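## Task

Remove the carton marked P64 from the row of cartons on the wall shelf and set it down on the desk. Every other carton must stay where it was, neither moved nor rotated. The robot must not tip over or be left leaning, or the task fails. The result only counts if it stays put without the robot holding it. Finish by opening the gripper and backing the robot away.

## Robot and tools

ROBOT. A simulated Hello Robot Stretch 3 with one arm: a two-wheel base (0.33 m long, 0.34 m wide), a lift that slides up a mast, and a telescoping arm pointing out of the robot's RIGHT side, ending in a wrist and a two-finger gripper. The base cannot drive sideways, so to move the gripper forward or back along the shelf you drive the base. Turns pivot about the point between the drive wheels, 0.05 m behind the front edge. Folded and retracted, the robot sweeps a 0.28 m circle when turning; an unfolded wrist reaches past it. In this task each finger pad squeezes with at most about 25 N, so grips are weak.

FRAMES. Base frame: origin on the floor between the drive wheels, x forward, y left, z up. hand_pose is reported in it, at the point where closed fingertips meet. Odometry frame is the base frame where the scene began; heading is positive to the left, -3.142 to 3.142.

execute_actions takes "actions", a list run in order. Each action may hold "robot" (a command, a queue, or {"stop": true}), "steps" (1 to 450 control steps at 30 per second, default 1) and "until" (an early-exit condition, only with steps). {"steps": n} alone waits. An empty list just reports. One bad value rejects the whole call and nothing runs.

A command may contain:
- "base": exactly one of {"translate_m": d}, a straight drive offset in metres from where the base is when the command starts, forward positive, |d| at most 1; or {"rotate_rad": d}, an in-place turn offset in radians, left (counter-clockwise seen from above) positive, |d| at most 3.2.
- "joints": absolute targets by name; unnamed joints keep their targets. lift_m 0 to 1.1 (arm height on mast); arm_m 0 to 0.52 (extension); wrist_yaw_rad -1.345 to 4.42 (0 along the arm, positive toward the front, 3.0 folded over the base); wrist_pitch_rad -1.57 to 0.451 (0 level, negative tips fingers down); wrist_roll_rad -2.911 to 2.911 (0 fingers side by side); gripper_m -0.089 to 0.179 (larger is wider; real fingertip gap is 0.007 less when nearly shut, 0.025 less wide open, zero below 0.007); head_pan_rad -3.953 to 1.73 (0 forward, positive left, -1.57 looks along the arm); head_tilt_rad -1.53 to 0.419 (negative looks down).
- "contact_limits": {"arm_m": effort percent 1 to 100}, how hard the arm may push before it halts; smaller is gentler, very small halts at once. Lasts until the next arm_m command.
A queue is a list of up to 8 such commands plus {"pause_s": s} (s at most 15), each starting after the previous one finishes "done". Motions continue across actions and during thinking; a new command takes over immediately and discards the rest of an older queue.

until: {"robot": {...}} is true when all its entries hold. {"status": "ended"} waits until nothing reads moving and no queue runs. Other fields (base_status, a joint's reading, its _goal, its _status, refusals, queue, queue_left, x, y, heading) take a status word, or [op, value] with op "=", "!=", "<", "<=", ">", ">=". {"any": {"status": "ended"}} fires when any one motion ends.

zoom_image: "camera" is head_camera, nav_camera or wrist_camera; "region" is [x0, y0, x1, y1] in pixels of that camera's last image, top-left origin, at most 504 by 504. head_camera is 896x504, nav_camera 672x504 fisheye, wrist_camera 644x364. Head pan and tilt aim both head cameras.

finished_scene: "scene" is the number of the scene to close. Irreversible; its result reports success and gives the next task.

RESULTS. Each shows one moment plus an image from each camera. base_status with (progress of goal); joint_goals; joint_status per joint: moving, done, off_target (halted short and may still push), contact_stop (arm or lift pushed something and went slack), time_out, stopped, not_commanded, torque_fault (a wrist servo shut off for 10 s, joint limp). measured_speeds; motor_effort in percent (peak in brackets), positive toward higher values, with fixed errors; refusals, queue (idle/running/done/dropped/stopped), queue_left. Lines starting refused: or dropped: explain a rejected goal or abandoned queue (counting from 0); replaced: just reports how an overridden motion ended. robot.on_its_own appears when the robot changed a goal itself, a joint is slack or off, a motor strains at rest (likely load or contact), or base_tilt shows a lean. lidar_m: 12 distances in 30-degree sectors starting straight ahead, counter-clockwise (10th is right), 0.17 m above floor. wrist_depth_mm and head_depth_mm: 7x7 grids of median depth in mm.

SPEED. Fast base motion only with lift_m below 0.30, arm_m below 0.03 and wrist_yaw_rad above 2.54; otherwise 0.10 m/s and 0.63 rad/s.

GRIPPING. Close to a gripper_m below the carton's width; lower squeezes harder but the stall guard may back off, letting it slip; resend a different value to re-squeeze. Status does not show whether something is held; check images and efforts. To release, open at least 0.02 beyond the touch value.

CAUTIONS. Fold or unfold the wrist only with lift_m 0.32 to 0.95, wrist_pitch_rad -0.4 and roll near 0; once folded the lift may go to 0.25. With yaw below -0.4, keep pitch at -0.5 or lower. Pushing something rigid with the gripper above about 0.45 m can tip the robot; after a contact_stop do not push again. Do not drive while gripping or pressing on something fixed. If snagged, reverse the last motion in small steps; if tilted, pull the gripper free and lower lift to about 0.2. Avoid dropping or knocking cartons, slamming, and hard pushes. Before closing a scene, let every motion finish, open the gripper, and move clear so the carton rests on the desk alone.

Each tool is called after "Emit:" as name(argument=value, ...), one argument or row to a line, values as JSON.

## Session

Emit:
execute_actions(
  actions=[],
)

Scene clock: 0.00 s.
robot.base_odometry: x=+0.000 y=+0.000 heading=+0.000 (m, m, rad; robot's odometry frame)
robot.turned_by_wheels: +0.000 (rad since the last result)
robot.turned_by_imu: +0.000 (rad since the last result)
robot.base_tilt: forward=-0.5 right=+0.2 (deg)
robot.lidar_m: 1.72 1.89 1.74 2.18 1.95 1.68 1.63 2.25 2.58 2.56 2.10 1.73
robot.head_depth_mm: 1595 1603 1607 1633 1641 1649 1655 / 1633 1633 1647 1648 1671 1673 1694 / 1663 1666 1683 1693 1706 1703 1717 / 1702 1708 1714 1725 1734 1749 1755 / 1725 1726 1742 1747 1757 1783 1780 / 1744 1745 1767 1760 1792 1792 1815 / 1801 1785 1798 1809 1820 1837 1839
robot.base_status: not_commanded
robot.joint_positions: lift_m=+0.492 arm_m=+0.002 wrist_yaw_rad=+3.040 wrist_pitch_rad=-0.383 wrist_roll_rad=-0.015 gripper_m=+0.037 head_pan_rad=-0.019 head_tilt_rad=-0.020
robot.joint_goals: lift_m=+0.492 arm_m=+0.002 wrist_yaw_rad=+3.040 wrist_pitch_rad=-0.383 wrist_roll_rad=-0.015 gripper_m=+0.037 head_pan_rad=-0.019 head_tilt_rad=-0.020
robot.joint_status: lift_m=not_commanded arm_m=not_commanded wrist_yaw_rad=not_commanded wrist_pitch_rad=not_commanded wrist_roll_rad=not_commanded gripper_m=not_commanded head_pan_rad=not_commanded head_tilt_rad=not_commanded
robot.measured_speeds: translate_m=+0.000 rotate_rad=+0.000 lift_m=+0.000 arm_m=+0.000 wrist_yaw_rad=+0.000 wrist_pitch_rad=+0.000 wrist_roll_rad=+0.000 head_pan_rad=+0.000 head_tilt_rad=+0.000
robot: refusals=0 queue=idle queue_left=0
robot.motor_effort: left_wheel=+0 right_wheel=+0 lift_m=+21 arm_m=+0 wrist_yaw_rad=+1 wrist_pitch_rad=+4 wrist_roll_rad=+0 gripper_m=+0 head_pan_rad=-1 head_tilt_rad=+2 (%)
robot.hand_pose: x=+0.0019 y=+0.0807 z=+0.5126 quat_wxyz=(+0.169, +0.695, +0.101, +0.692) (m; robot's base frame)
robot.wrist_depth_mm: - - - - - - - / - - - - - - - / - - - - - - - / - - - - - - - / 920 912 - 916 958 907 904 / 787 771 - 773 772 751 751 / 660 656 - 641 658 651 645
pictures: head_camera (sideways: a quarter turn clockwise sets it upright), nav_camera (sideways: a quarter turn counterclockwise sets it upright), wrist_camera
Images, in order (width x height): head_camera 896x504, nav_camera 672x504, wrist_camera 644x364.

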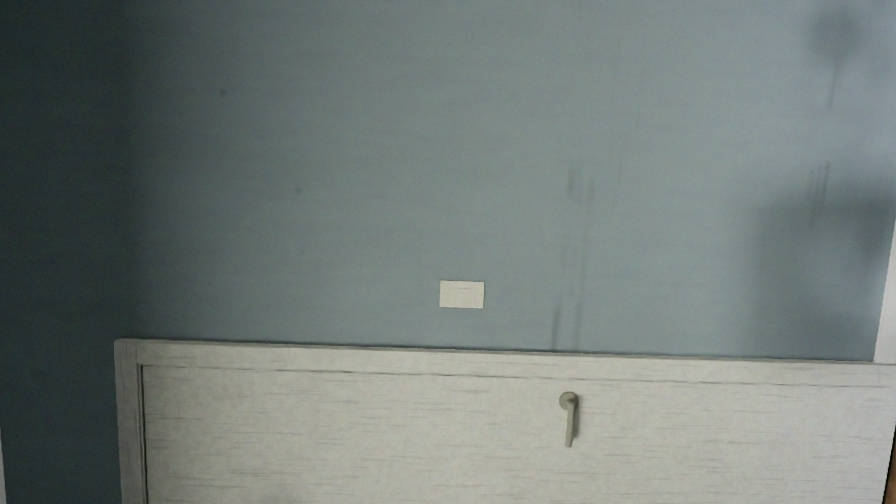

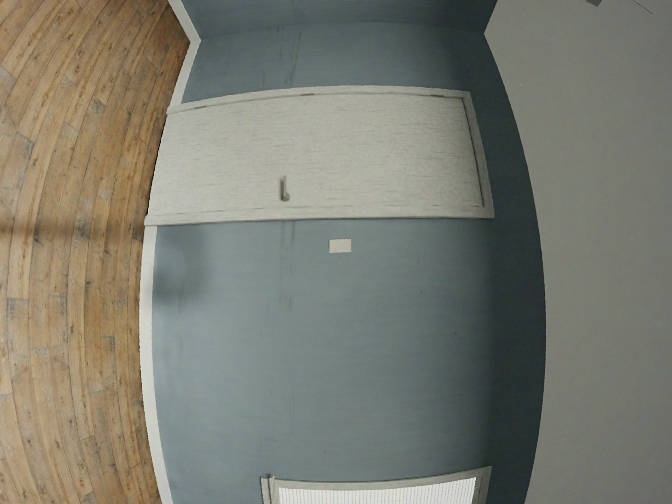

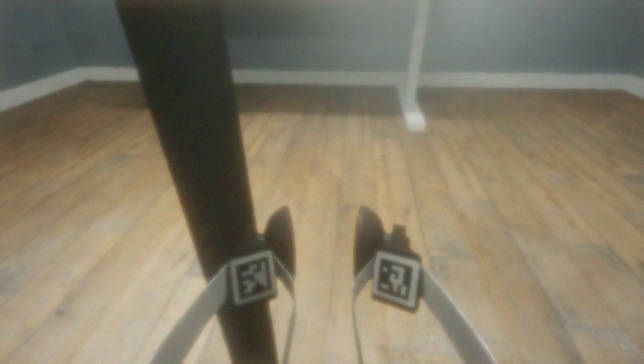

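Emit:
execute_actions(
  actions=[
    {"robot":{"joints":{"head_pan_rad":1.6,"head_tilt_rad":-0.3}},"steps":200,"until":{"robot":{"status":"ended"}}},
  ],
)

Emit:
execute_actions(
  actions=[
    {"robot":{"joints":{"head_pan_rad":-1.5}},"steps":200,"until":{"robot":{"status":"ended"}}},
  ],
)

Emit:
execute_actions(
  actions=[
    {"robot":{"joints":{"head_pan_rad":-3.1}},"steps":200,"until":{"robot":{"status":"ended"}}},
  ],
)

Scene clock: 1.40 s.
robot.base_odometry: x=+0.000 y=+0.000 heading=+0.000 (m, m, rad; robot's odometry frame)
robot.turned_by_wheels: +0.000 (rad since the last result)
robot.turned_by_imu: +0.000 (rad since the last result)
robot.base_tilt: forward=-0.7 right=+0.1 (deg)
robot.lidar_m: 1.72 1.89 1.74 2.18 1.96 1.69 1.62 2.24 2.58 2.56 2.09 1.72
robot.head_depth_mm: 1846 1943 2065 2017 1829 1893 1559 / 1884 1988 2108 1984 2371 1980 1549 / 1924 2023 2159 1970 2404 1976 1546 / 1959 2050 2201 1938 2455 1962 1531 / 2017 2110 2263 1912 2509 1950 1534 / 2067 2177 2298 2055 2551 1932 1529 / 2111 2230 2387 2056 2513 1932 1512
robot.base_status: not_commanded
robot.joint_positions: lift_m=+0.492 arm_m=+0.002 wrist_yaw_rad=+3.040 wrist_pitch_rad=-0.383 wrist_roll_rad=-0.015 gripper_m=+0.037 head_pan_rad=+1.593 head_tilt_rad=-0.296
robot.joint_goals: lift_m=+0.492 arm_m=+0.002 wrist_yaw_rad=+3.040 wrist_pitch_rad=-0.383 wrist_roll_rad=-0.015 gripper_m=+0.037 head_pan_rad=+1.600 head_tilt_rad=-0.300
robot.joint_status: lift_m=not_commanded arm_m=not_commanded wrist_yaw_rad=not_commanded wrist_pitch_rad=not_commanded wrist_roll_rad=not_commanded gripper_m=not_commanded head_pan_rad=done head_tilt_rad=done
robot.measured_speeds: translate_m=+0.000 rotate_rad=+0.000 lift_m=+0.000 arm_m=+0.000 wrist_yaw_rad=+0.000 wrist_pitch_rad=+0.000 wrist_roll_rad=+0.000 head_pan_rad=+0.000 head_tilt_rad=+0.000
robot: refusals=0 queue=done queue_left=0
robot.motor_effort: left_wheel=-1(1) right_wheel=+0(1) lift_m=+21(21) arm_m=+0(0) wrist_yaw_rad=+1(0) wrist_pitch_rad=+4(4) wrist_roll_rad=+0(0) gripper_m=+0(0) head_pan_rad=+4(62) head_tilt_rad=-1(15) (%)
robot.hand_pose: x=+0.0019 y=+0.0807 z=+0.5126 quat_wxyz=(+0.169, +0.695, +0.101, +0.692) (m; robot's base frame)
robot.wrist_depth_mm: - - - - - - - / - - - - - - - / - - - - - - - / - - - - - - - / 917 919 - 916 933 918 908 / 765 762 - 758 776 754 747 / 655 662 - 642 646 653 644
pictures: head_camera (sideways: a quarter turn clockwise sets it upright), nav_camera (sideways: a quarter turn counterclockwise sets it upright), wrist_camera
Images, in order (width x height): head_camera 896x504, nav_camera 672x504, wrist_camera 644x364.

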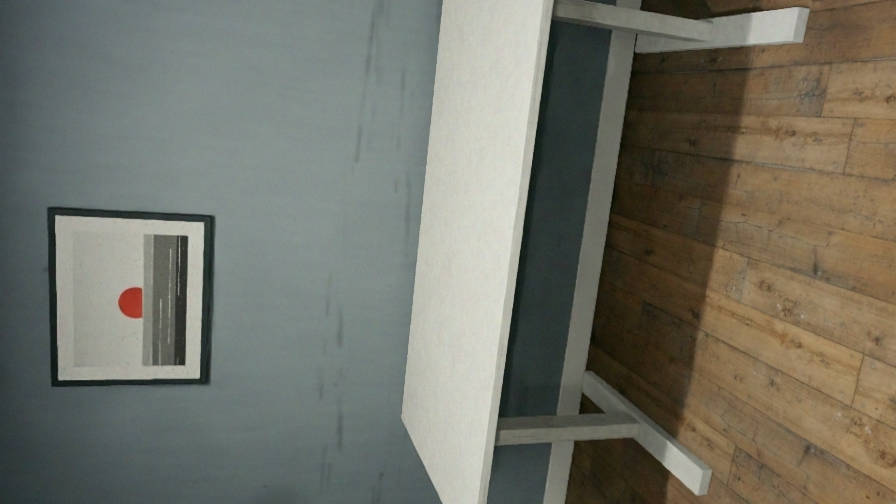

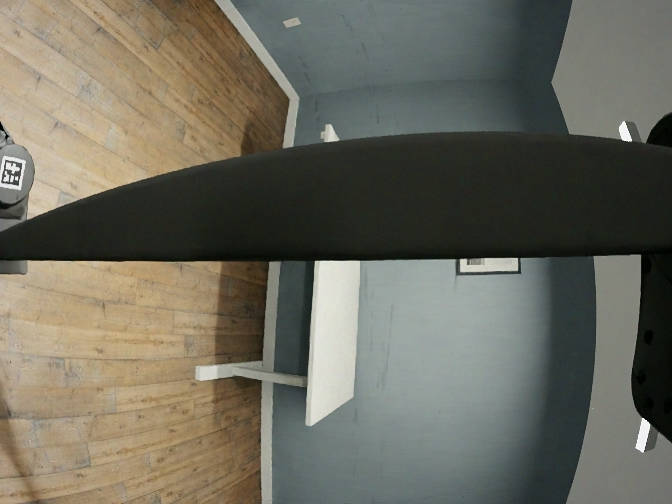

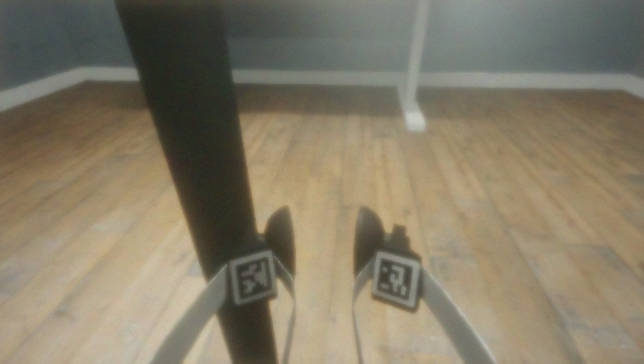

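Scene clock: 3.27 s.
robot.base_odometry: x=+0.000 y=+0.000 heading=+0.000 (m, m, rad; robot's odometry frame)
robot.turned_by_wheels: +0.000 (rad since the last result)
robot.turned_by_imu: +0.000 (rad since the last result)
robot.base_tilt: forward=-0.6 right=+0.1 (deg)
robot.lidar_m: 1.72 1.89 1.74 2.18 1.96 1.69 1.63 2.25 2.57 2.57 2.09 1.72
robot.head_depth_mm: 2176 2294 2387 2515 2653 1986 1549 / 2267 2353 2477 2616 2697 1974 1548 / 2305 2454 2572 2700 2734 1974 1538 / 2369 2501 2632 2844 2738 1961 1539 / 2451 2562 2749 2905 2670 1946 1528 / 2525 2656 2853 3013 2670 1930 1524 / 2578 2712 2859 2997 2660 1941 1510
robot.base_status: not_commanded
robot.joint_positions: lift_m=+0.492 arm_m=+0.002 wrist_yaw_rad=+3.040 wrist_pitch_rad=-0.383 wrist_roll_rad=-0.015 gripper_m=+0.037 head_pan_rad=-1.493 head_tilt_rad=-0.296
robot.joint_goals: lift_m=+0.492 arm_m=+0.002 wrist_yaw_rad=+3.040 wrist_pitch_rad=-0.383 wrist_roll_rad=-0.015 gripper_m=+0.037 head_pan_rad=-1.500 head_tilt_rad=-0.300
robot.joint_status: lift_m=not_commanded arm_m=not_commanded wrist_yaw_rad=not_commanded wrist_pitch_rad=not_commanded wrist_roll_rad=not_commanded gripper_m=not_commanded head_pan_rad=done head_tilt_rad=done
robot.measured_speeds: translate_m=+0.000 rotate_rad=+0.000 lift_m=+0.000 arm_m=+0.000 wrist_yaw_rad=+0.000 wrist_pitch_rad=+0.000 wrist_roll_rad=+0.000 head_pan_rad=+0.000 head_tilt_rad=+0.000
robot: refusals=0 queue=done queue_left=0
robot.motor_effort: left_wheel=+0(0) right_wheel=+0(0) lift_m=+21(21) arm_m=-1(1) wrist_yaw_rad=+0(0) wrist_pitch_rad=+4(4) wrist_roll_rad=+0(0) gripper_m=+0(0) head_pan_rad=-5(63) head_tilt_rad=-1(2) (%)
robot.hand_pose: x=+0.0019 y=+0.0807 z=+0.5126 quat_wxyz=(+0.169, +0.695, +0.101, +0.692) (m; robot's base frame)
robot.wrist_depth_mm: - - - - - - - / - - - - - - - / - - - - - - - / - - - - - - - / 919 918 - 924 963 906 908 / 780 769 - 761 755 754 752 / 650 657 - 652 649 655 654
pictures: head_camera (sideways: a quarter turn clockwise sets it upright), nav_camera (sideways: a quarter turn counterclockwise sets it upright), wrist_camera
Images, in order (width x height): head_camera 896x504, nav_camera 672x504, wrist_camera 644x364.

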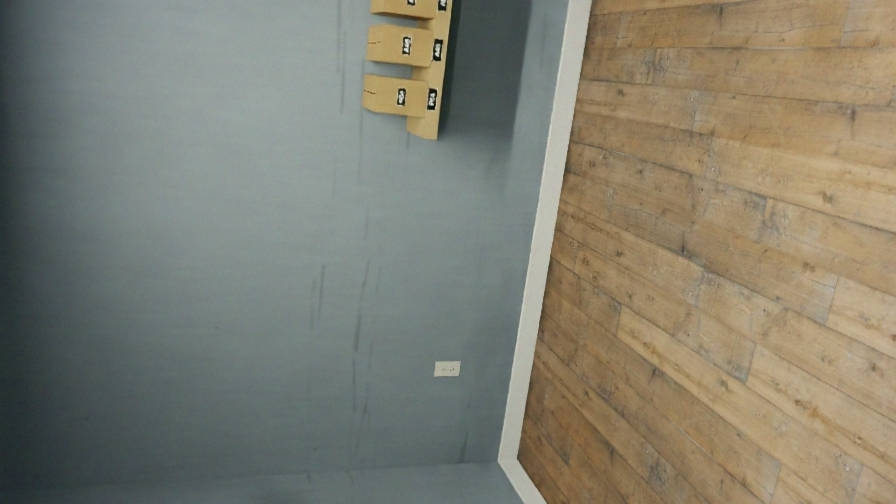

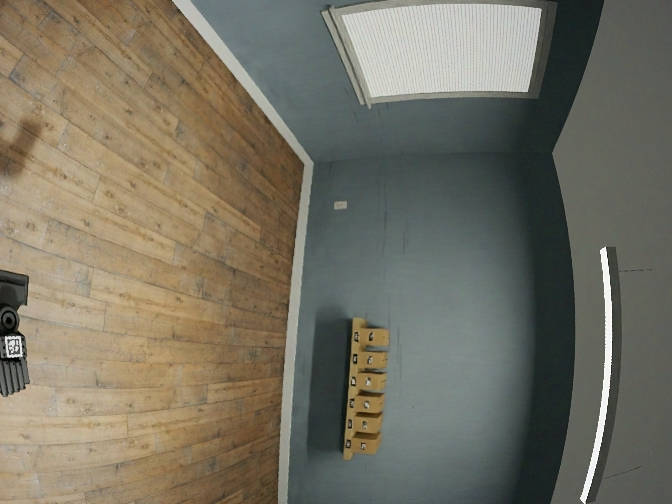

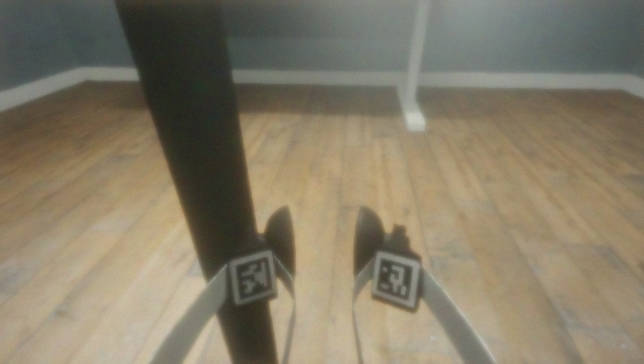

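Scene clock: 4.57 s.
robot.base_odometry: x=+0.000 y=+0.000 heading=+0.000 (m, m, rad; robot's odometry frame)
robot.turned_by_wheels: +0.000 (rad since the last result)
robot.turned_by_imu: +0.000 (rad since the last result)
robot.base_tilt: forward=-0.5 right=+0.0 (deg)
robot.lidar_m: 1.72 1.88 1.74 2.17 1.96 1.69 1.63 2.25 2.57 2.56 2.10 1.73
robot.head_depth_mm: 1710 1824 1910 2004 1845 1871 1556 / 1766 1856 1953 2036 2015 1874 1537 / 1804 1905 2003 2099 2000 1920 1546 / 1851 1951 2060 2145 2189 1949 1533 / 1906 2012 2131 2206 2107 1941 1531 / 1934 2062 2182 2332 2413 1946 1516 / 2002 2115 2241 2396 2514 1927 1512
robot.base_status: not_commanded
robot.joint_positions: lift_m=+0.492 arm_m=+0.002 wrist_yaw_rad=+3.040 wrist_pitch_rad=-0.383 wrist_roll_rad=-0.015 gripper_m=+0.037 head_pan_rad=-3.093 head_tilt_rad=-0.296
robot.joint_goals: lift_m=+0.492 arm_m=+0.002 wrist_yaw_rad=+3.040 wrist_pitch_rad=-0.383 wrist_roll_rad=-0.015 gripper_m=+0.037 head_pan_rad=-3.100 head_tilt_rad=-0.300
robot.joint_status: lift_m=not_commanded arm_m=not_commanded wrist_yaw_rad=not_commanded wrist_pitch_rad=not_commanded wrist_roll_rad=not_commanded gripper_m=not_commanded head_pan_rad=done head_tilt_rad=done
robot.measured_speeds: translate_m=+0.000 rotate_rad=+0.000 lift_m=+0.000 arm_m=+0.000 wrist_yaw_rad=+0.000 wrist_pitch_rad=+0.000 wrist_roll_rad=+0.000 head_pan_rad=+0.000 head_tilt_rad=+0.000
robot: refusals=0 queue=done queue_left=0
robot.motor_effort: left_wheel=+0(0) right_wheel=+0(0) lift_m=+21(21) arm_m=+0(0) wrist_yaw_rad=+1(1) wrist_pitch_rad=+4(4) wrist_roll_rad=+0(0) gripper_m=+0(0) head_pan_rad=-5(62) head_tilt_rad=-1(2) (%)
robot.hand_pose: x=+0.0019 y=+0.0807 z=+0.5126 quat_wxyz=(+0.169, +0.695, +0.101, +0.692) (m; robot's base frame)
robot.wrist_depth_mm: - - - - - - - / - - - - - - - / - - - - - - - / - - - - - - - / 928 903 - 905 954 906 894 / 765 769 - 746 776 746 751 / 660 656 - 656 647 651 654
pictures: head_camera (sideways: a quarter turn clockwise sets it upright), nav_camera (sideways: a quarter turn counterclockwise sets it upright), wrist_camera
Images, in order (width x height): head_camera 896x504, nav_camera 672x504, wrist_camera 644x364.

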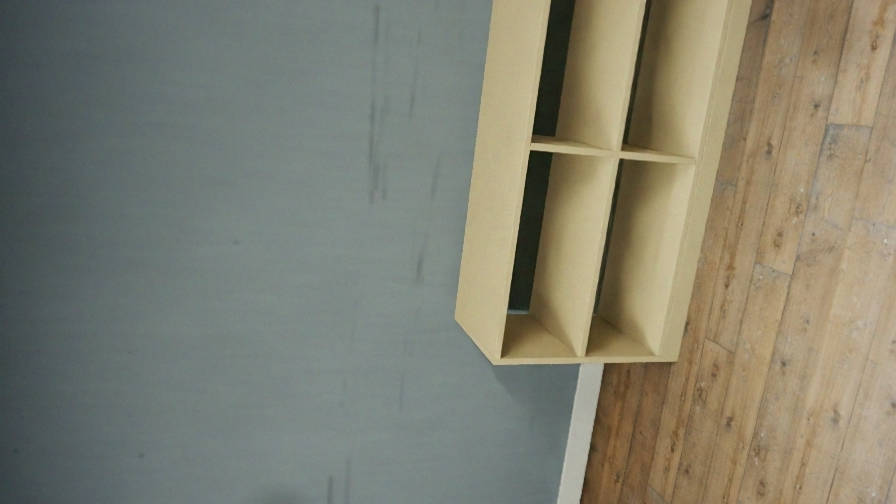

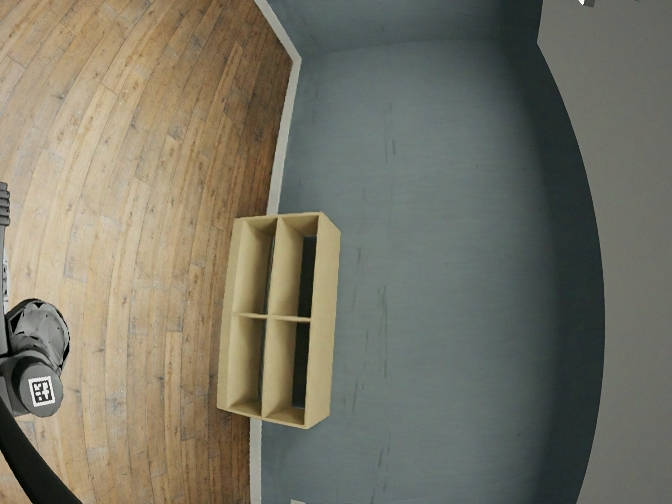

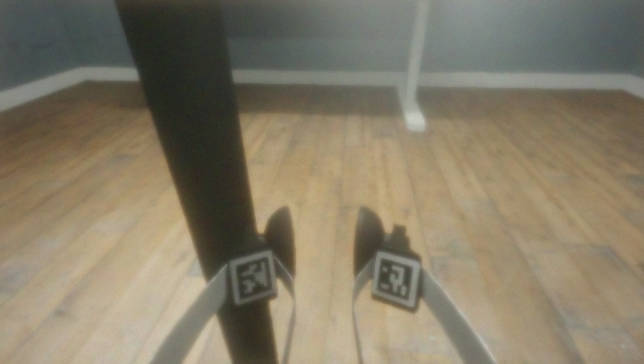

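Emit:
execute_actions(
  actions=[
    {"robot":[{"joints":{"lift_m":0.26,"head_pan_rad":0,"head_tilt_rad":-0.5},"base":{"rotate_rad":-1.92}},{"base":{"translate_m":1.0}}],"steps":450,"until":{"robot":{"status":"ended"}}},
  ],
)

Scene clock: 13.20 s.
robot.base_odometry: x=-0.342 y=-0.940 heading=-1.920 (m, m, rad; robot's odometry frame)
robot.turned_by_wheels: -1.920 (rad since the last result)
robot.turned_by_imu: -1.894 (rad since the last result)
robot.base_tilt: forward=-0.7 right=+0.1 (deg)
robot.lidar_m: 1.58 1.59 1.96 1.88 1.89 2.33 2.74 2.82 1.70 1.49 1.88 1.74
robot.head_depth_mm: 1416 1540 1688 1892 2052 1607 1330 / 1391 1514 1493 1865 1998 1595 1321 / 1373 1501 1476 1835 1955 1592 1323 / 1356 1473 1471 1819 1925 1591 1315 / 1331 1451 1438 1768 1921 1573 1319 / 1314 1439 1384 1743 1878 1571 1303 / 1302 1424 1401 1726 1851 1568 1306
robot.base_status: done (translate_m +1.0000 of +1.0000)
robot.joint_positions: lift_m=+0.261 arm_m=+0.002 wrist_yaw_rad=+3.040 wrist_pitch_rad=-0.384 wrist_roll_rad=-0.015 gripper_m=+0.037 head_pan_rad=-0.007 head_tilt_rad=-0.495
robot.joint_goals: lift_m=+0.260 arm_m=+0.002 wrist_yaw_rad=+3.040 wrist_pitch_rad=-0.384 wrist_roll_rad=-0.015 gripper_m=+0.037 head_pan_rad=+0.000 head_tilt_rad=-0.500
robot.joint_status: lift_m=done arm_m=not_commanded wrist_yaw_rad=not_commanded wrist_pitch_rad=not_commanded wrist_roll_rad=not_commanded gripper_m=not_commanded head_pan_rad=done head_tilt_rad=done
robot.measured_speeds: translate_m=+0.000 rotate_rad=+0.000 lift_m=+0.000 arm_m=+0.000 wrist_yaw_rad=+0.000 wrist_pitch_rad=+0.000 wrist_roll_rad=+0.000 head_pan_rad=+0.000 head_tilt_rad=+0.000
robot: refusals=0 queue=done queue_left=0
robot.motor_effort: left_wheel=+1(8) right_wheel=-2(7) lift_m=+12(19) arm_m=+0(1) wrist_yaw_rad=+1(0) wrist_pitch_rad=+4(4) wrist_roll_rad=+0(0) gripper_m=+0(1) head_pan_rad=+4(61) head_tilt_rad=-2(16) (%)
robot.hand_pose: x=+0.0019 y=+0.0806 z=+0.2809 quat_wxyz=(+0.169, +0.695, +0.101, +0.692) (m; robot's base frame)
robot.wrist_depth_mm: - - - - - - - / - - - - - - - / 998 988 981 969 969 976 941 / 733 733 723 710 711 709 712 / 579 585 - 577 603 566 566 / 482 500 - - 485 469 471 / 428 - - - 404 404 406
pictures: head_camera (sideways: a quarter turn clockwise sets it upright), nav_camera (sideways: a quarter turn counterclockwise sets it upright), wrist_camera
Images, in order (width x height): head_camera 896x504, nav_camera 672x504, wrist_camera 644x364.

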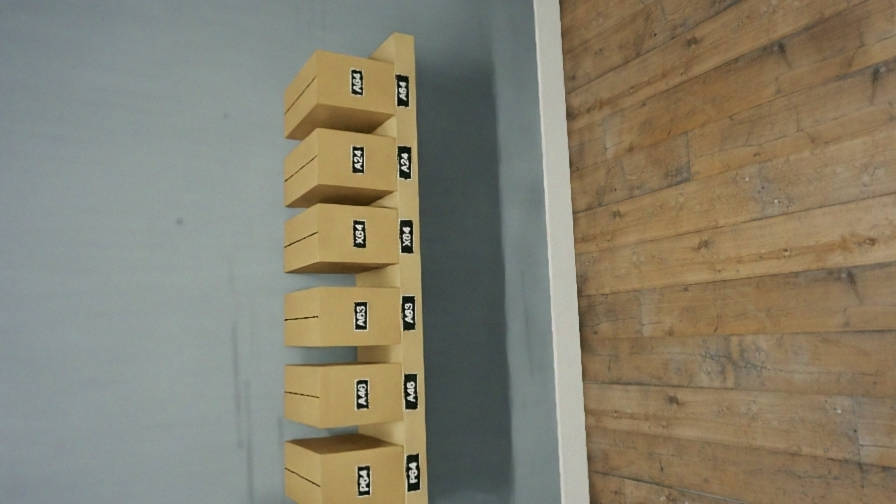

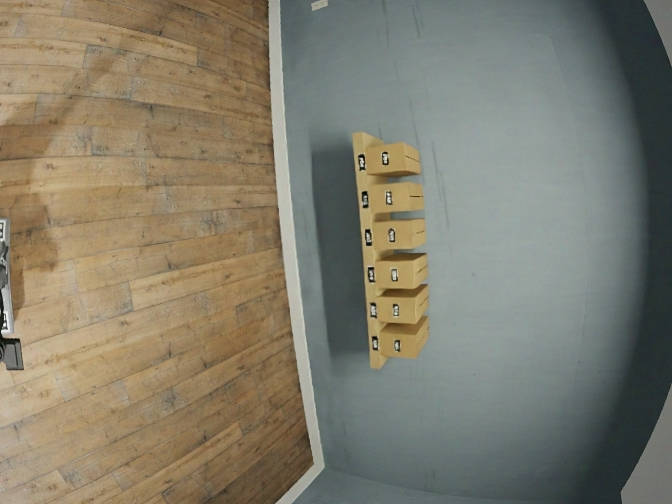

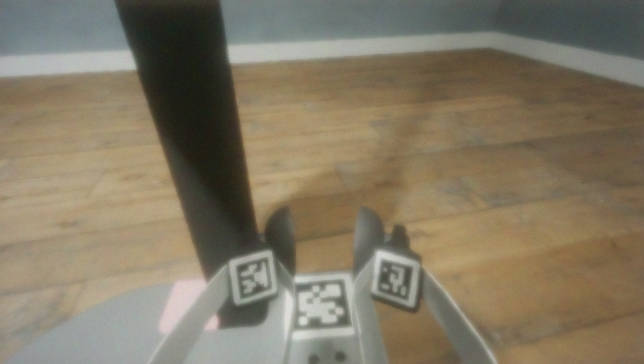

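Emit:
execute_actions(
  actions=[
    {"robot":[{"base":{"rotate_rad":0.5}},{"base":{"translate_m":0.8}},{"base":{"rotate_rad":1.245},"joints":{"head_pan_rad":-1.57,"head_tilt_rad":-0.7}},{"joints":{"lift_m":0.65}},{"joints":{"wrist_yaw_rad":0,"gripper_m":0.179}},{"joints":{"wrist_pitch_rad":0}}],"steps":450,"until":{"robot":{"status":"ended"}}},
    {"steps":300,"until":{"robot":{"status":"ended"}}},
  ],
)

Scene clock: 30.70 s.
robot.base_odometry: x=-0.222 y=-1.731 heading=-0.175 (m, m, rad; robot's odometry frame)
robot.turned_by_wheels: +1.745 (rad since the last result)
robot.turned_by_imu: +1.735 (rad since the last result)
robot.base_tilt: forward=-0.6 right=+0.1 (deg)
robot.lidar_m: 1.61 1.67 2.32 3.42 2.81 2.02 2.14 1.17 0.86 0.83 0.87 1.20
robot.head_depth_mm: 688 775 850 713 823 1372 1202 / 693 780 846 732 1231 1358 1199 / 696 783 847 723 1243 1383 1197 / 701 791 851 732 1257 1381 - / 706 793 910 992 1271 1347 1187 / 708 798 915 1068 1285 1369 1185 / 713 805 919 1076 1299 1367 1174
robot.base_status: done (rotate_rad +1.2449 of +1.2450)
robot.joint_positions: lift_m=+0.649 arm_m=+0.002 wrist_yaw_rad=+0.002 wrist_pitch_rad=-0.027 wrist_roll_rad=-0.015 gripper_m=+0.179 head_pan_rad=-1.563 head_tilt_rad=-0.692
robot.joint_goals: lift_m=+0.650 arm_m=+0.002 wrist_yaw_rad=+0.000 wrist_pitch_rad=+0.000 wrist_roll_rad=-0.015 gripper_m=+0.179 head_pan_rad=-1.570 head_tilt_rad=-0.700
robot.joint_status: lift_m=done arm_m=not_commanded wrist_yaw_rad=done wrist_pitch_rad=done wrist_roll_rad=not_commanded gripper_m=done head_pan_rad=done head_tilt_rad=done
robot.measured_speeds: translate_m=+0.000 rotate_rad=+0.000 lift_m=+0.000 arm_m=+0.000 wrist_yaw_rad=+0.000 wrist_pitch_rad=+0.000 wrist_roll_rad=+0.000 head_pan_rad=+0.000 head_tilt_rad=+0.000
robot: refusals=0 queue=done queue_left=0
robot.motor_effort: left_wheel=-2(9) right_wheel=+3(10) lift_m=+29(29) arm_m=-1(1) wrist_yaw_rad=-2(3) wrist_pitch_rad=+8(7) wrist_roll_rad=+0(0) gripper_m=+0(100) head_pan_rad=-4(60) head_tilt_rad=-3(17) (%)
robot.hand_pose: x=-0.0209 y=-0.4023 z=+0.7571 quat_wxyz=(+0.713, +0.011, -0.701, -0.009) (m; robot's base frame)
robot.wrist_depth_mm: 573 557 551 542 545 531 527 / 587 575 572 323 409 317 313 / 599 603 584 332 352 327 327 / 628 629 609 346 350 337 334 / 651 639 372 354 351 345 341 / 675 679 661 655 653 642 627 / 708 694 687 682 672 663 657
pictures: head_camera (sideways: a quarter turn clockwise sets it upright), nav_camera (sideways: a quarter turn counterclockwise sets it upright), wrist_camera
Images, in order (width x height): head_camera 896x504, nav_camera 672x504, wrist_camera 644x364.

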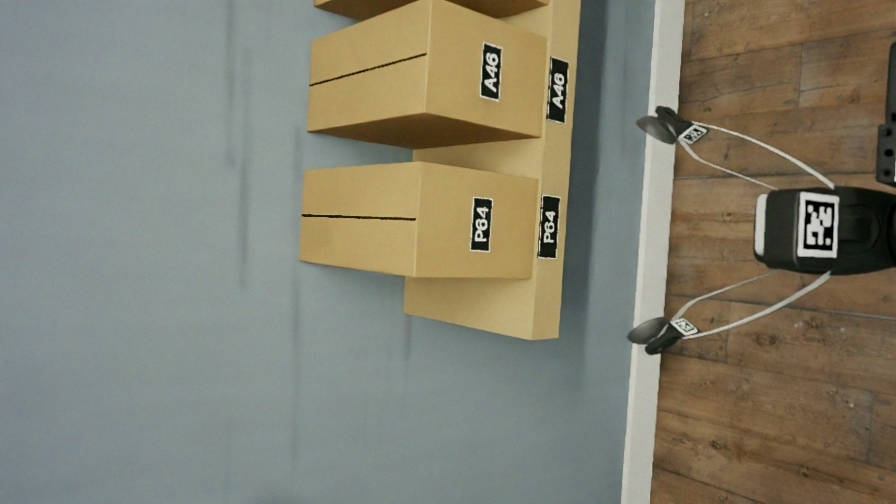

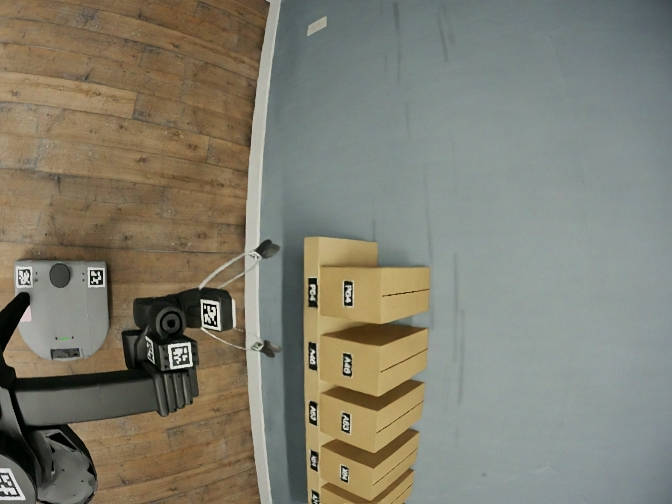

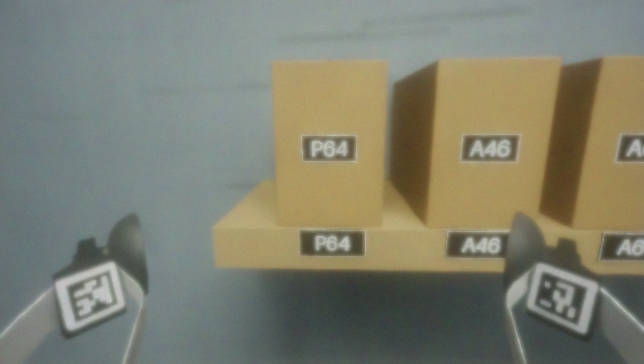

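Emit:
execute_actions(
  actions=[
    {"robot":[{"base":{"rotate_rad":-0.05},"joints":{"lift_m":0.68,"gripper_m":0.165,"arm_m":0.12}},{"base":{"translate_m":0.03}}],"steps":450,"until":{"robot":{"status":"ended"}}},
  ],
)

Scene clock: 33.90 s.
robot.base_odometry: x=-0.193 y=-1.737 heading=-0.225 (m, m, rad; robot's odometry frame)
robot.turned_by_wheels: -0.050 (rad since the last result)
robot.turned_by_imu: -0.049 (rad since the last result)
robot.base_tilt: forward=-0.7 right=+0.1 (deg)
robot.lidar_m: 1.58 1.62 2.17 3.42 2.83 2.04 2.17 1.23 0.87 0.83 0.86 1.14
robot.head_depth_mm: 699 787 851 726 1250 1392 1224 / 696 787 846 736 1256 1392 - / 697 790 864 729 826 - 1161 / 701 787 848 728 823 1376 1170 / 700 790 899 981 1261 1381 1185 / 700 788 906 1053 1267 1371 1176 / 699 789 904 1048 1260 1363 1184
robot.base_status: done (translate_m +0.0300 of +0.0300)
robot.joint_positions: lift_m=+0.679 arm_m=+0.120 wrist_yaw_rad=+0.001 wrist_pitch_rad=-0.026 wrist_roll_rad=-0.015 gripper_m=+0.165 head_pan_rad=-1.563 head_tilt_rad=-0.692
robot.joint_goals: lift_m=+0.680 arm_m=+0.120 wrist_yaw_rad=+0.000 wrist_pitch_rad=+0.000 wrist_roll_rad=-0.015 gripper_m=+0.165 head_pan_rad=-1.570 head_tilt_rad=-0.700
robot.joint_status: lift_m=done arm_m=done wrist_yaw_rad=done wrist_pitch_rad=done wrist_roll_rad=not_commanded gripper_m=done head_pan_rad=done head_tilt_rad=done
robot.measured_speeds: translate_m=+0.000 rotate_rad=+0.000 lift_m=+0.000 arm_m=+0.000 wrist_yaw_rad=+0.000 wrist_pitch_rad=+0.000 wrist_roll_rad=+0.000 head_pan_rad=+0.000 head_tilt_rad=+0.000
robot: refusals=0 queue=done queue_left=0
robot.motor_effort: left_wheel=+1(6) right_wheel=-3(4) lift_m=+29(32) arm_m=+2(1) wrist_yaw_rad=-1(3) wrist_pitch_rad=+8(8) wrist_roll_rad=+0(1) gripper_m=-1(100) head_pan_rad=-5(5) head_tilt_rad=-3(3) (%)
robot.hand_pose: x=-0.0212 y=-0.5203 z=+0.7875 quat_wxyz=(+0.713, +0.010, -0.701, -0.009) (m; robot's base frame)
robot.wrist_depth_mm: 432 434 435 441 437 438 443 / 453 449 448 449 443 450 214 / 466 469 463 216 220 219 218 / 479 482 484 224 271 227 226 / 501 496 455 234 271 234 235 / 516 514 276 242 259 248 244 / 549 531 248 245 247 248 249
pictures: head_camera (sideways: a quarter turn clockwise sets it upright), nav_camera (sideways: a quarter turn counterclockwise sets it upright), wrist_camera
Images, in order (width x height): head_camera 896x504, nav_camera 672x504, wrist_camera 644x364.

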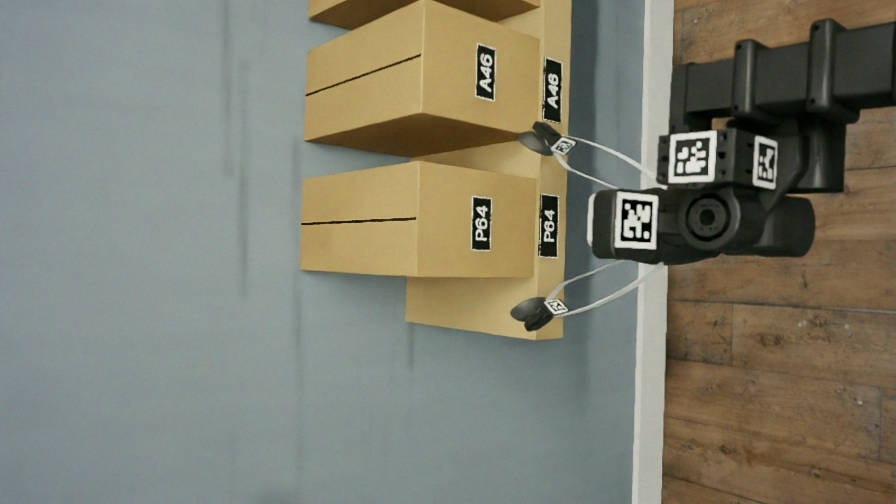

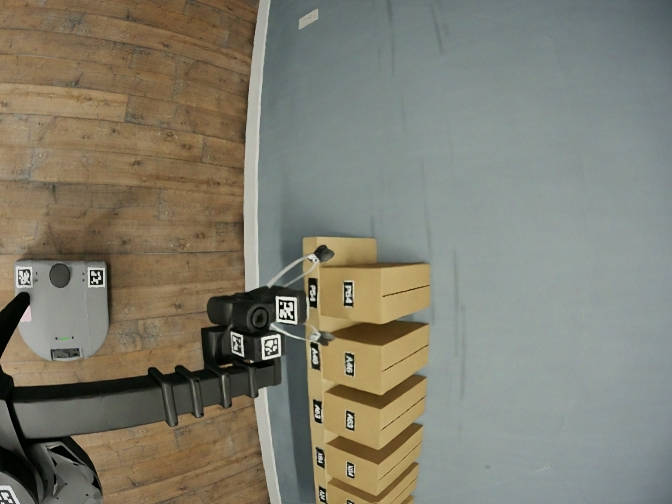

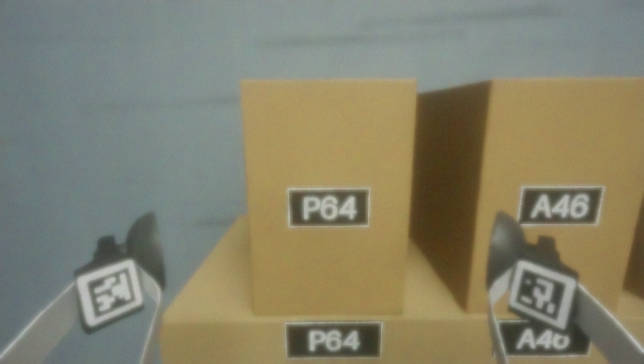

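Emit:
execute_actions(
  actions=[
    {"robot":{"joints":{"arm_m":0.26},"contact_limits":{"arm_m":15}},"steps":200,"until":{"robot":{"status":"ended"}}},
  ],
)

Scene clock: 36.23 s.
robot.base_odometry: x=-0.193 y=-1.737 heading=-0.225 (m, m, rad; robot's odometry frame)
robot.turned_by_wheels: +0.000 (rad since the last result)
robot.turned_by_imu: +0.002 (rad since the last result)
robot.base_tilt: forward=-0.7 right=-0.2 (deg)
robot.lidar_m: 1.58 1.63 2.17 3.42 2.83 2.04 2.17 1.23 0.87 0.83 0.86 1.14
robot.head_depth_mm: 701 789 846 735 1249 1396 1229 / 700 788 850 749 - - 1209 / 703 790 866 725 - 1385 1196 / 702 792 851 720 1278 1385 1194 / 702 794 904 982 1262 1380 1190 / 704 791 906 1052 1259 1375 1190 / 704 792 908 1054 1267 1369 1178
robot.base_status: done (translate_m +0.0300 of +0.0300)
robot.joint_positions: lift_m=+0.680 arm_m=+0.258 wrist_yaw_rad=-0.003 wrist_pitch_rad=-0.037 wrist_roll_rad=-0.015 gripper_m=+0.165 head_pan_rad=-1.563 head_tilt_rad=-0.692
robot.joint_goals: lift_m=+0.680 arm_m=+0.260 wrist_yaw_rad=+0.000 wrist_pitch_rad=+0.000 wrist_roll_rad=-0.015 gripper_m=+0.165 head_pan_rad=-1.570 head_tilt_rad=-0.700
robot.joint_status: lift_m=done arm_m=done wrist_yaw_rad=done wrist_pitch_rad=done wrist_roll_rad=not_commanded gripper_m=done head_pan_rad=done head_tilt_rad=done
robot.measured_speeds: translate_m=+0.000 rotate_rad=+0.000 lift_m=+0.000 arm_m=+0.000 wrist_yaw_rad=+0.000 wrist_pitch_rad=+0.000 wrist_roll_rad=+0.000 head_pan_rad=+0.000 head_tilt_rad=+0.000
robot: refusals=0 queue=done queue_left=0
robot.motor_effort: left_wheel=-1(1) right_wheel=+0(3) lift_m=+27(29) arm_m=+12(11) wrist_yaw_rad=+4(4) wrist_pitch_rad=+11(12) wrist_roll_rad=+0(0) gripper_m=-17(17) head_pan_rad=-5(6) head_tilt_rad=-3(3) (%)
robot.contact_limits: arm_m 15 (drawing in: default 16, maximum 26; extending or still: default 22, maximum 36)
robot.hand_pose: x=-0.0223 y=-0.6586 z=+0.7846 quat_wxyz=(+0.713, +0.012, -0.701, -0.015) (m; robot's base frame)
robot.wrist_depth_mm: 308 82 82 82 82 83 312 / 320 83 84 84 84 84 132 / 329 87 87 87 87 88 132 / 346 91 90 91 91 92 132 / 358 94 94 94 94 95 133 / 367 97 98 98 98 99 122 / 391 104 102 102 103 105 137
pictures: head_camera (sideways: a quarter turn clockwise sets it upright), nav_camera (sideways: a quarter turn counterclockwise sets it upright), wrist_camera
Images, in order (width x height): head_camera 896x504, nav_camera 672x504, wrist_camera 644x364.

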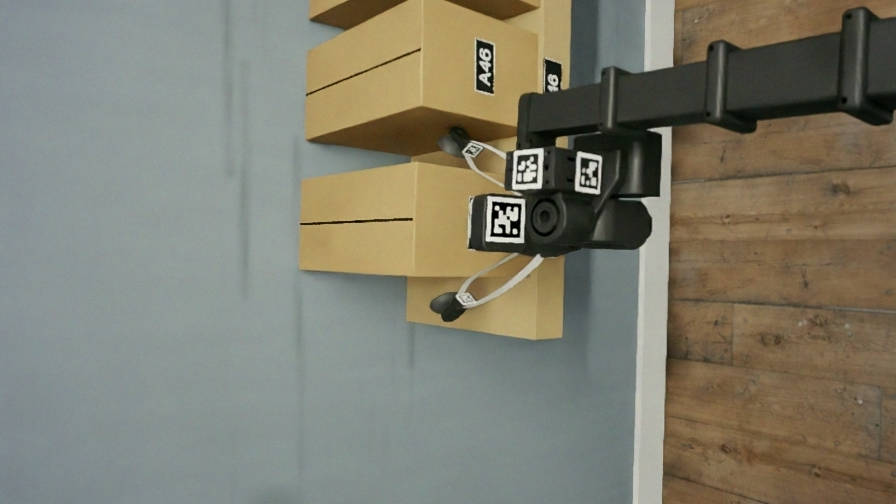

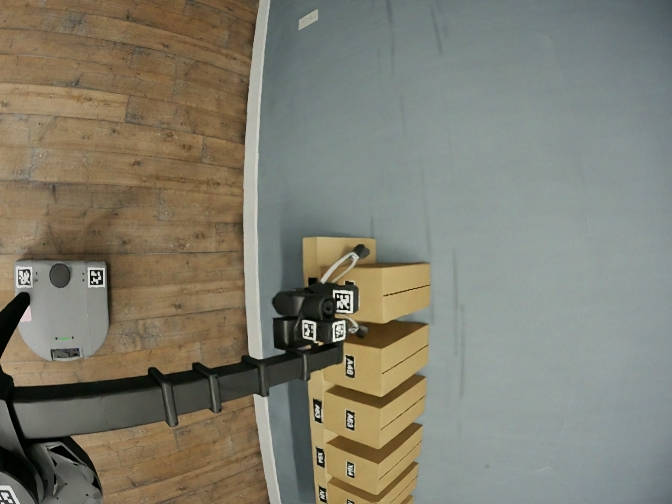

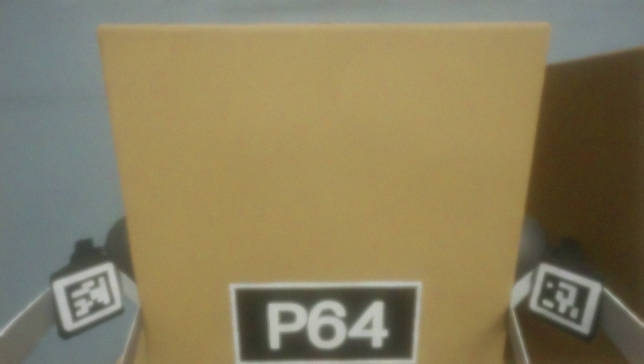

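Fingers hit the corners; back off slightly and grip.

Emit:
execute_actions(
  actions=[
    {"robot":[{"joints":{"arm_m":0.235}},{"joints":{"gripper_m":0.07}},{"joints":{"lift_m":0.71}}],"steps":300,"until":{"robot":{"status":"ended"}}},
  ],
)

Scene clock: 39.47 s.
robot.base_odometry: x=-0.193 y=-1.737 heading=-0.225 (m, m, rad; robot's odometry frame)
robot.turned_by_wheels: +0.000 (rad since the last result)
robot.turned_by_imu: +0.000 (rad since the last result)
robot.base_tilt: forward=-0.6 right=+0.0 (deg)
robot.lidar_m: 1.58 1.62 2.17 3.43 2.83 2.04 2.17 1.23 0.87 0.83 0.86 1.14
robot.head_depth_mm: 698 789 843 728 1253 1390 - / 698 784 846 745 - 1370 1195 / 698 788 867 709 - 1353 1198 / 699 788 850 710 1288 1380 1193 / 701 789 902 983 1263 1377 1185 / 701 789 905 1052 1260 1370 1181 / 702 793 905 1052 1262 1366 1181
robot.base_status: done (translate_m +0.0300 of +0.0300)
robot.joint_positions: lift_m=+0.709 arm_m=+0.234 wrist_yaw_rad=-0.002 wrist_pitch_rad=-0.094 wrist_roll_rad=-0.014 gripper_m=+0.103 head_pan_rad=-1.563 head_tilt_rad=-0.692
robot.joint_goals: lift_m=+0.710 arm_m=+0.235 wrist_yaw_rad=+0.000 wrist_pitch_rad=+0.000 wrist_roll_rad=-0.014 gripper_m=+0.070 head_pan_rad=-1.570 head_tilt_rad=-0.700
robot.joint_status: lift_m=done arm_m=done wrist_yaw_rad=done wrist_pitch_rad=done wrist_roll_rad=not_commanded gripper_m=off_target head_pan_rad=done head_tilt_rad=done
robot.measured_speeds: translate_m=+0.000 rotate_rad=+0.000 lift_m=+0.000 arm_m=+0.000 wrist_yaw_rad=+0.000 wrist_pitch_rad=+0.000 wrist_roll_rad=+0.000 head_pan_rad=+0.000 head_tilt_rad=+0.000
robot: refusals=0 queue=done queue_left=0
robot.motor_effort: left_wheel=+1(2) right_wheel=-2(4) lift_m=+32(31) arm_m=+4(13) wrist_yaw_rad=+2(4) wrist_pitch_rad=+28(28) wrist_roll_rad=+0(0) gripper_m=-100(100) head_pan_rad=-4(4) head_tilt_rad=-5(3) (%)
robot.hand_pose: x=-0.0219 y=-0.6323 z=+0.8001 quat_wxyz=(+0.711, +0.033, -0.701, -0.034) (m; robot's base frame)
robot.wrist_depth_mm: 323 321 322 321 322 324 327 / 337 331 98 100 102 105 336 / 353 350 102 104 106 109 134 / 370 366 106 108 111 165 135 / 391 383 110 113 115 119 135 / 411 - 115 117 120 121 130 / 436 435 120 123 126 188 131
pictures: head_camera (sideways: a quarter turn clockwise sets it upright), nav_camera (sideways: a quarter turn counterclockwise sets it upright), wrist_camera
Images, in order (width x height): head_camera 896x504, nav_camera 672x504, wrist_camera 644x364.

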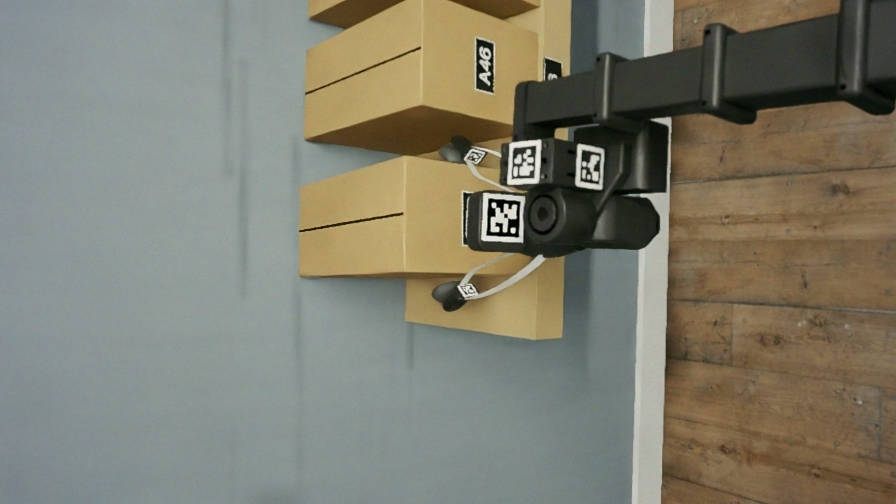

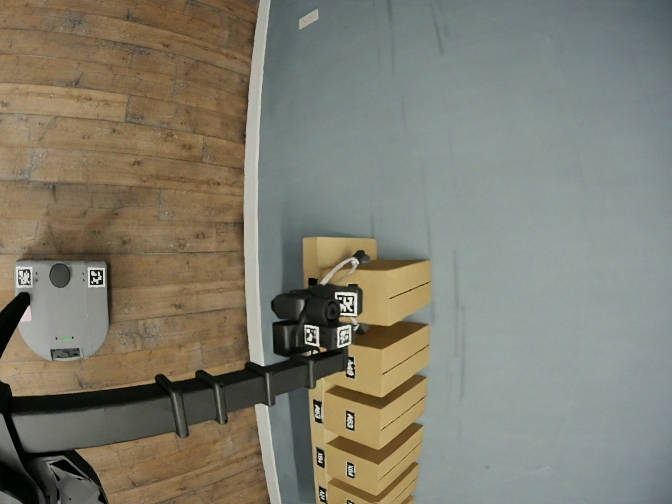

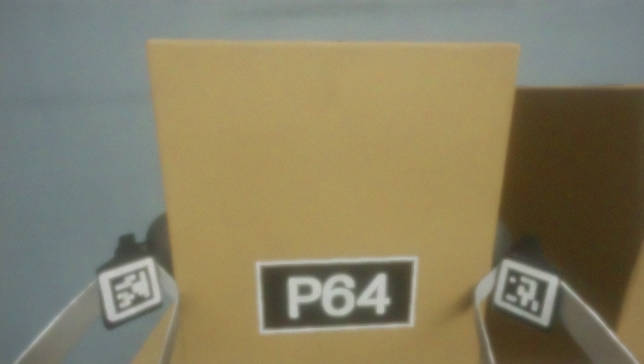

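Stall risk; ease to 0.105 and lift more.

Emit:
execute_actions(
  actions=[
    {"robot":[{"joints":{"gripper_m":0.106,"lift_m":0.76,"wrist_pitch_rad":0.08}}],"steps":75},
  ],
)

Scene clock: 42.03 s.
robot.base_odometry: x=-0.193 y=-1.737 heading=-0.225 (m, m, rad; robot's odometry frame)
robot.turned_by_wheels: +0.000 (rad since the last result)
robot.turned_by_imu: +0.015 (rad since the last result)
robot.base_tilt: forward=-1.2 right=-0.8 (deg)
robot.lidar_m: 1.58 1.63 2.20 3.86 2.83 2.04 2.17 1.21 0.87 0.83 0.86 1.16
robot.head_depth_mm: 708 794 860 739 1046 - - / 709 795 867 732 - 1385 1199 / 711 796 751 683 - 1397 1202 / 714 798 860 692 1285 1390 1196 / 714 802 916 1016 1270 1385 1192 / 716 803 917 1065 1275 1386 1192 / 717 808 919 1066 1279 1373 1184
robot.base_status: done (translate_m +0.0300 of +0.0300)
robot.joint_positions: lift_m=+0.759 arm_m=+0.234 wrist_yaw_rad=-0.007 wrist_pitch_rad=+0.029 wrist_roll_rad=-0.012 gripper_m=+0.107 head_pan_rad=-1.563 head_tilt_rad=-0.692
robot.joint_goals: lift_m=+0.760 arm_m=+0.235 wrist_yaw_rad=+0.000 wrist_pitch_rad=+0.080 wrist_roll_rad=-0.012 gripper_m=+0.106 head_pan_rad=-1.570 head_tilt_rad=-0.700
robot.joint_status: lift_m=done arm_m=done wrist_yaw_rad=done wrist_pitch_rad=off_target wrist_roll_rad=not_commanded gripper_m=done head_pan_rad=done head_tilt_rad=done
robot.measured_speeds: translate_m=+0.000 rotate_rad=+0.000 lift_m=+0.000 arm_m=+0.000 wrist_yaw_rad=+0.000 wrist_pitch_rad=+0.000 wrist_roll_rad=+0.000 head_pan_rad=+0.000 head_tilt_rad=+0.000
robot: refusals=0 queue=dropped queue_left=0
robot.motor_effort: left_wheel=-2(5) right_wheel=-1(3) lift_m=+28(35) arm_m=+11(12) wrist_yaw_rad=+7(24) wrist_pitch_rad=+15(55) wrist_roll_rad=-1(4) gripper_m=-53(100) head_pan_rad=-4(4) head_tilt_rad=-3(3) (%)
robot.hand_pose: x=-0.0232 y=-0.6353 z=+0.8814 quat_wxyz=(+0.711, -0.012, -0.703, +0.007) (m; robot's base frame)
robot.wrist_depth_mm: 349 352 349 350 353 349 351 / 358 360 358 354 357 359 361 / 371 372 129 131 131 364 369 / 379 377 124 126 127 372 373 / 386 385 120 121 123 160 213 / 400 - 116 117 118 120 147 / 403 409 112 113 114 174 141
pictures: head_camera (sideways: a quarter turn clockwise sets it upright), nav_camera (sideways: a quarter turn counterclockwise sets it upright), wrist_camera
Images, in order (width x height): head_camera 896x504, nav_camera 672x504, wrist_camera 644x364.

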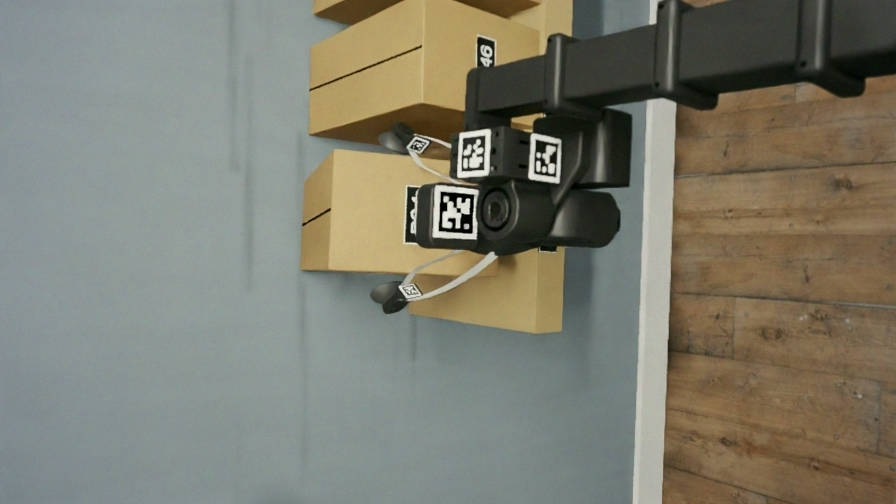

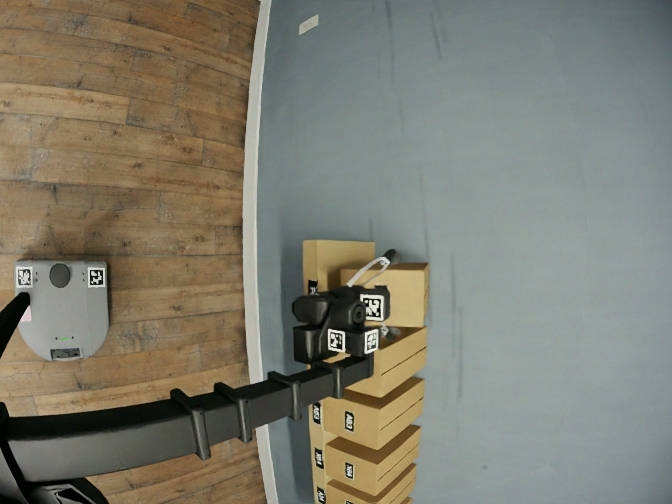

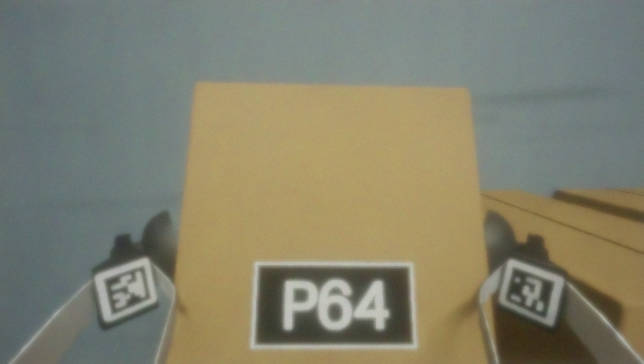

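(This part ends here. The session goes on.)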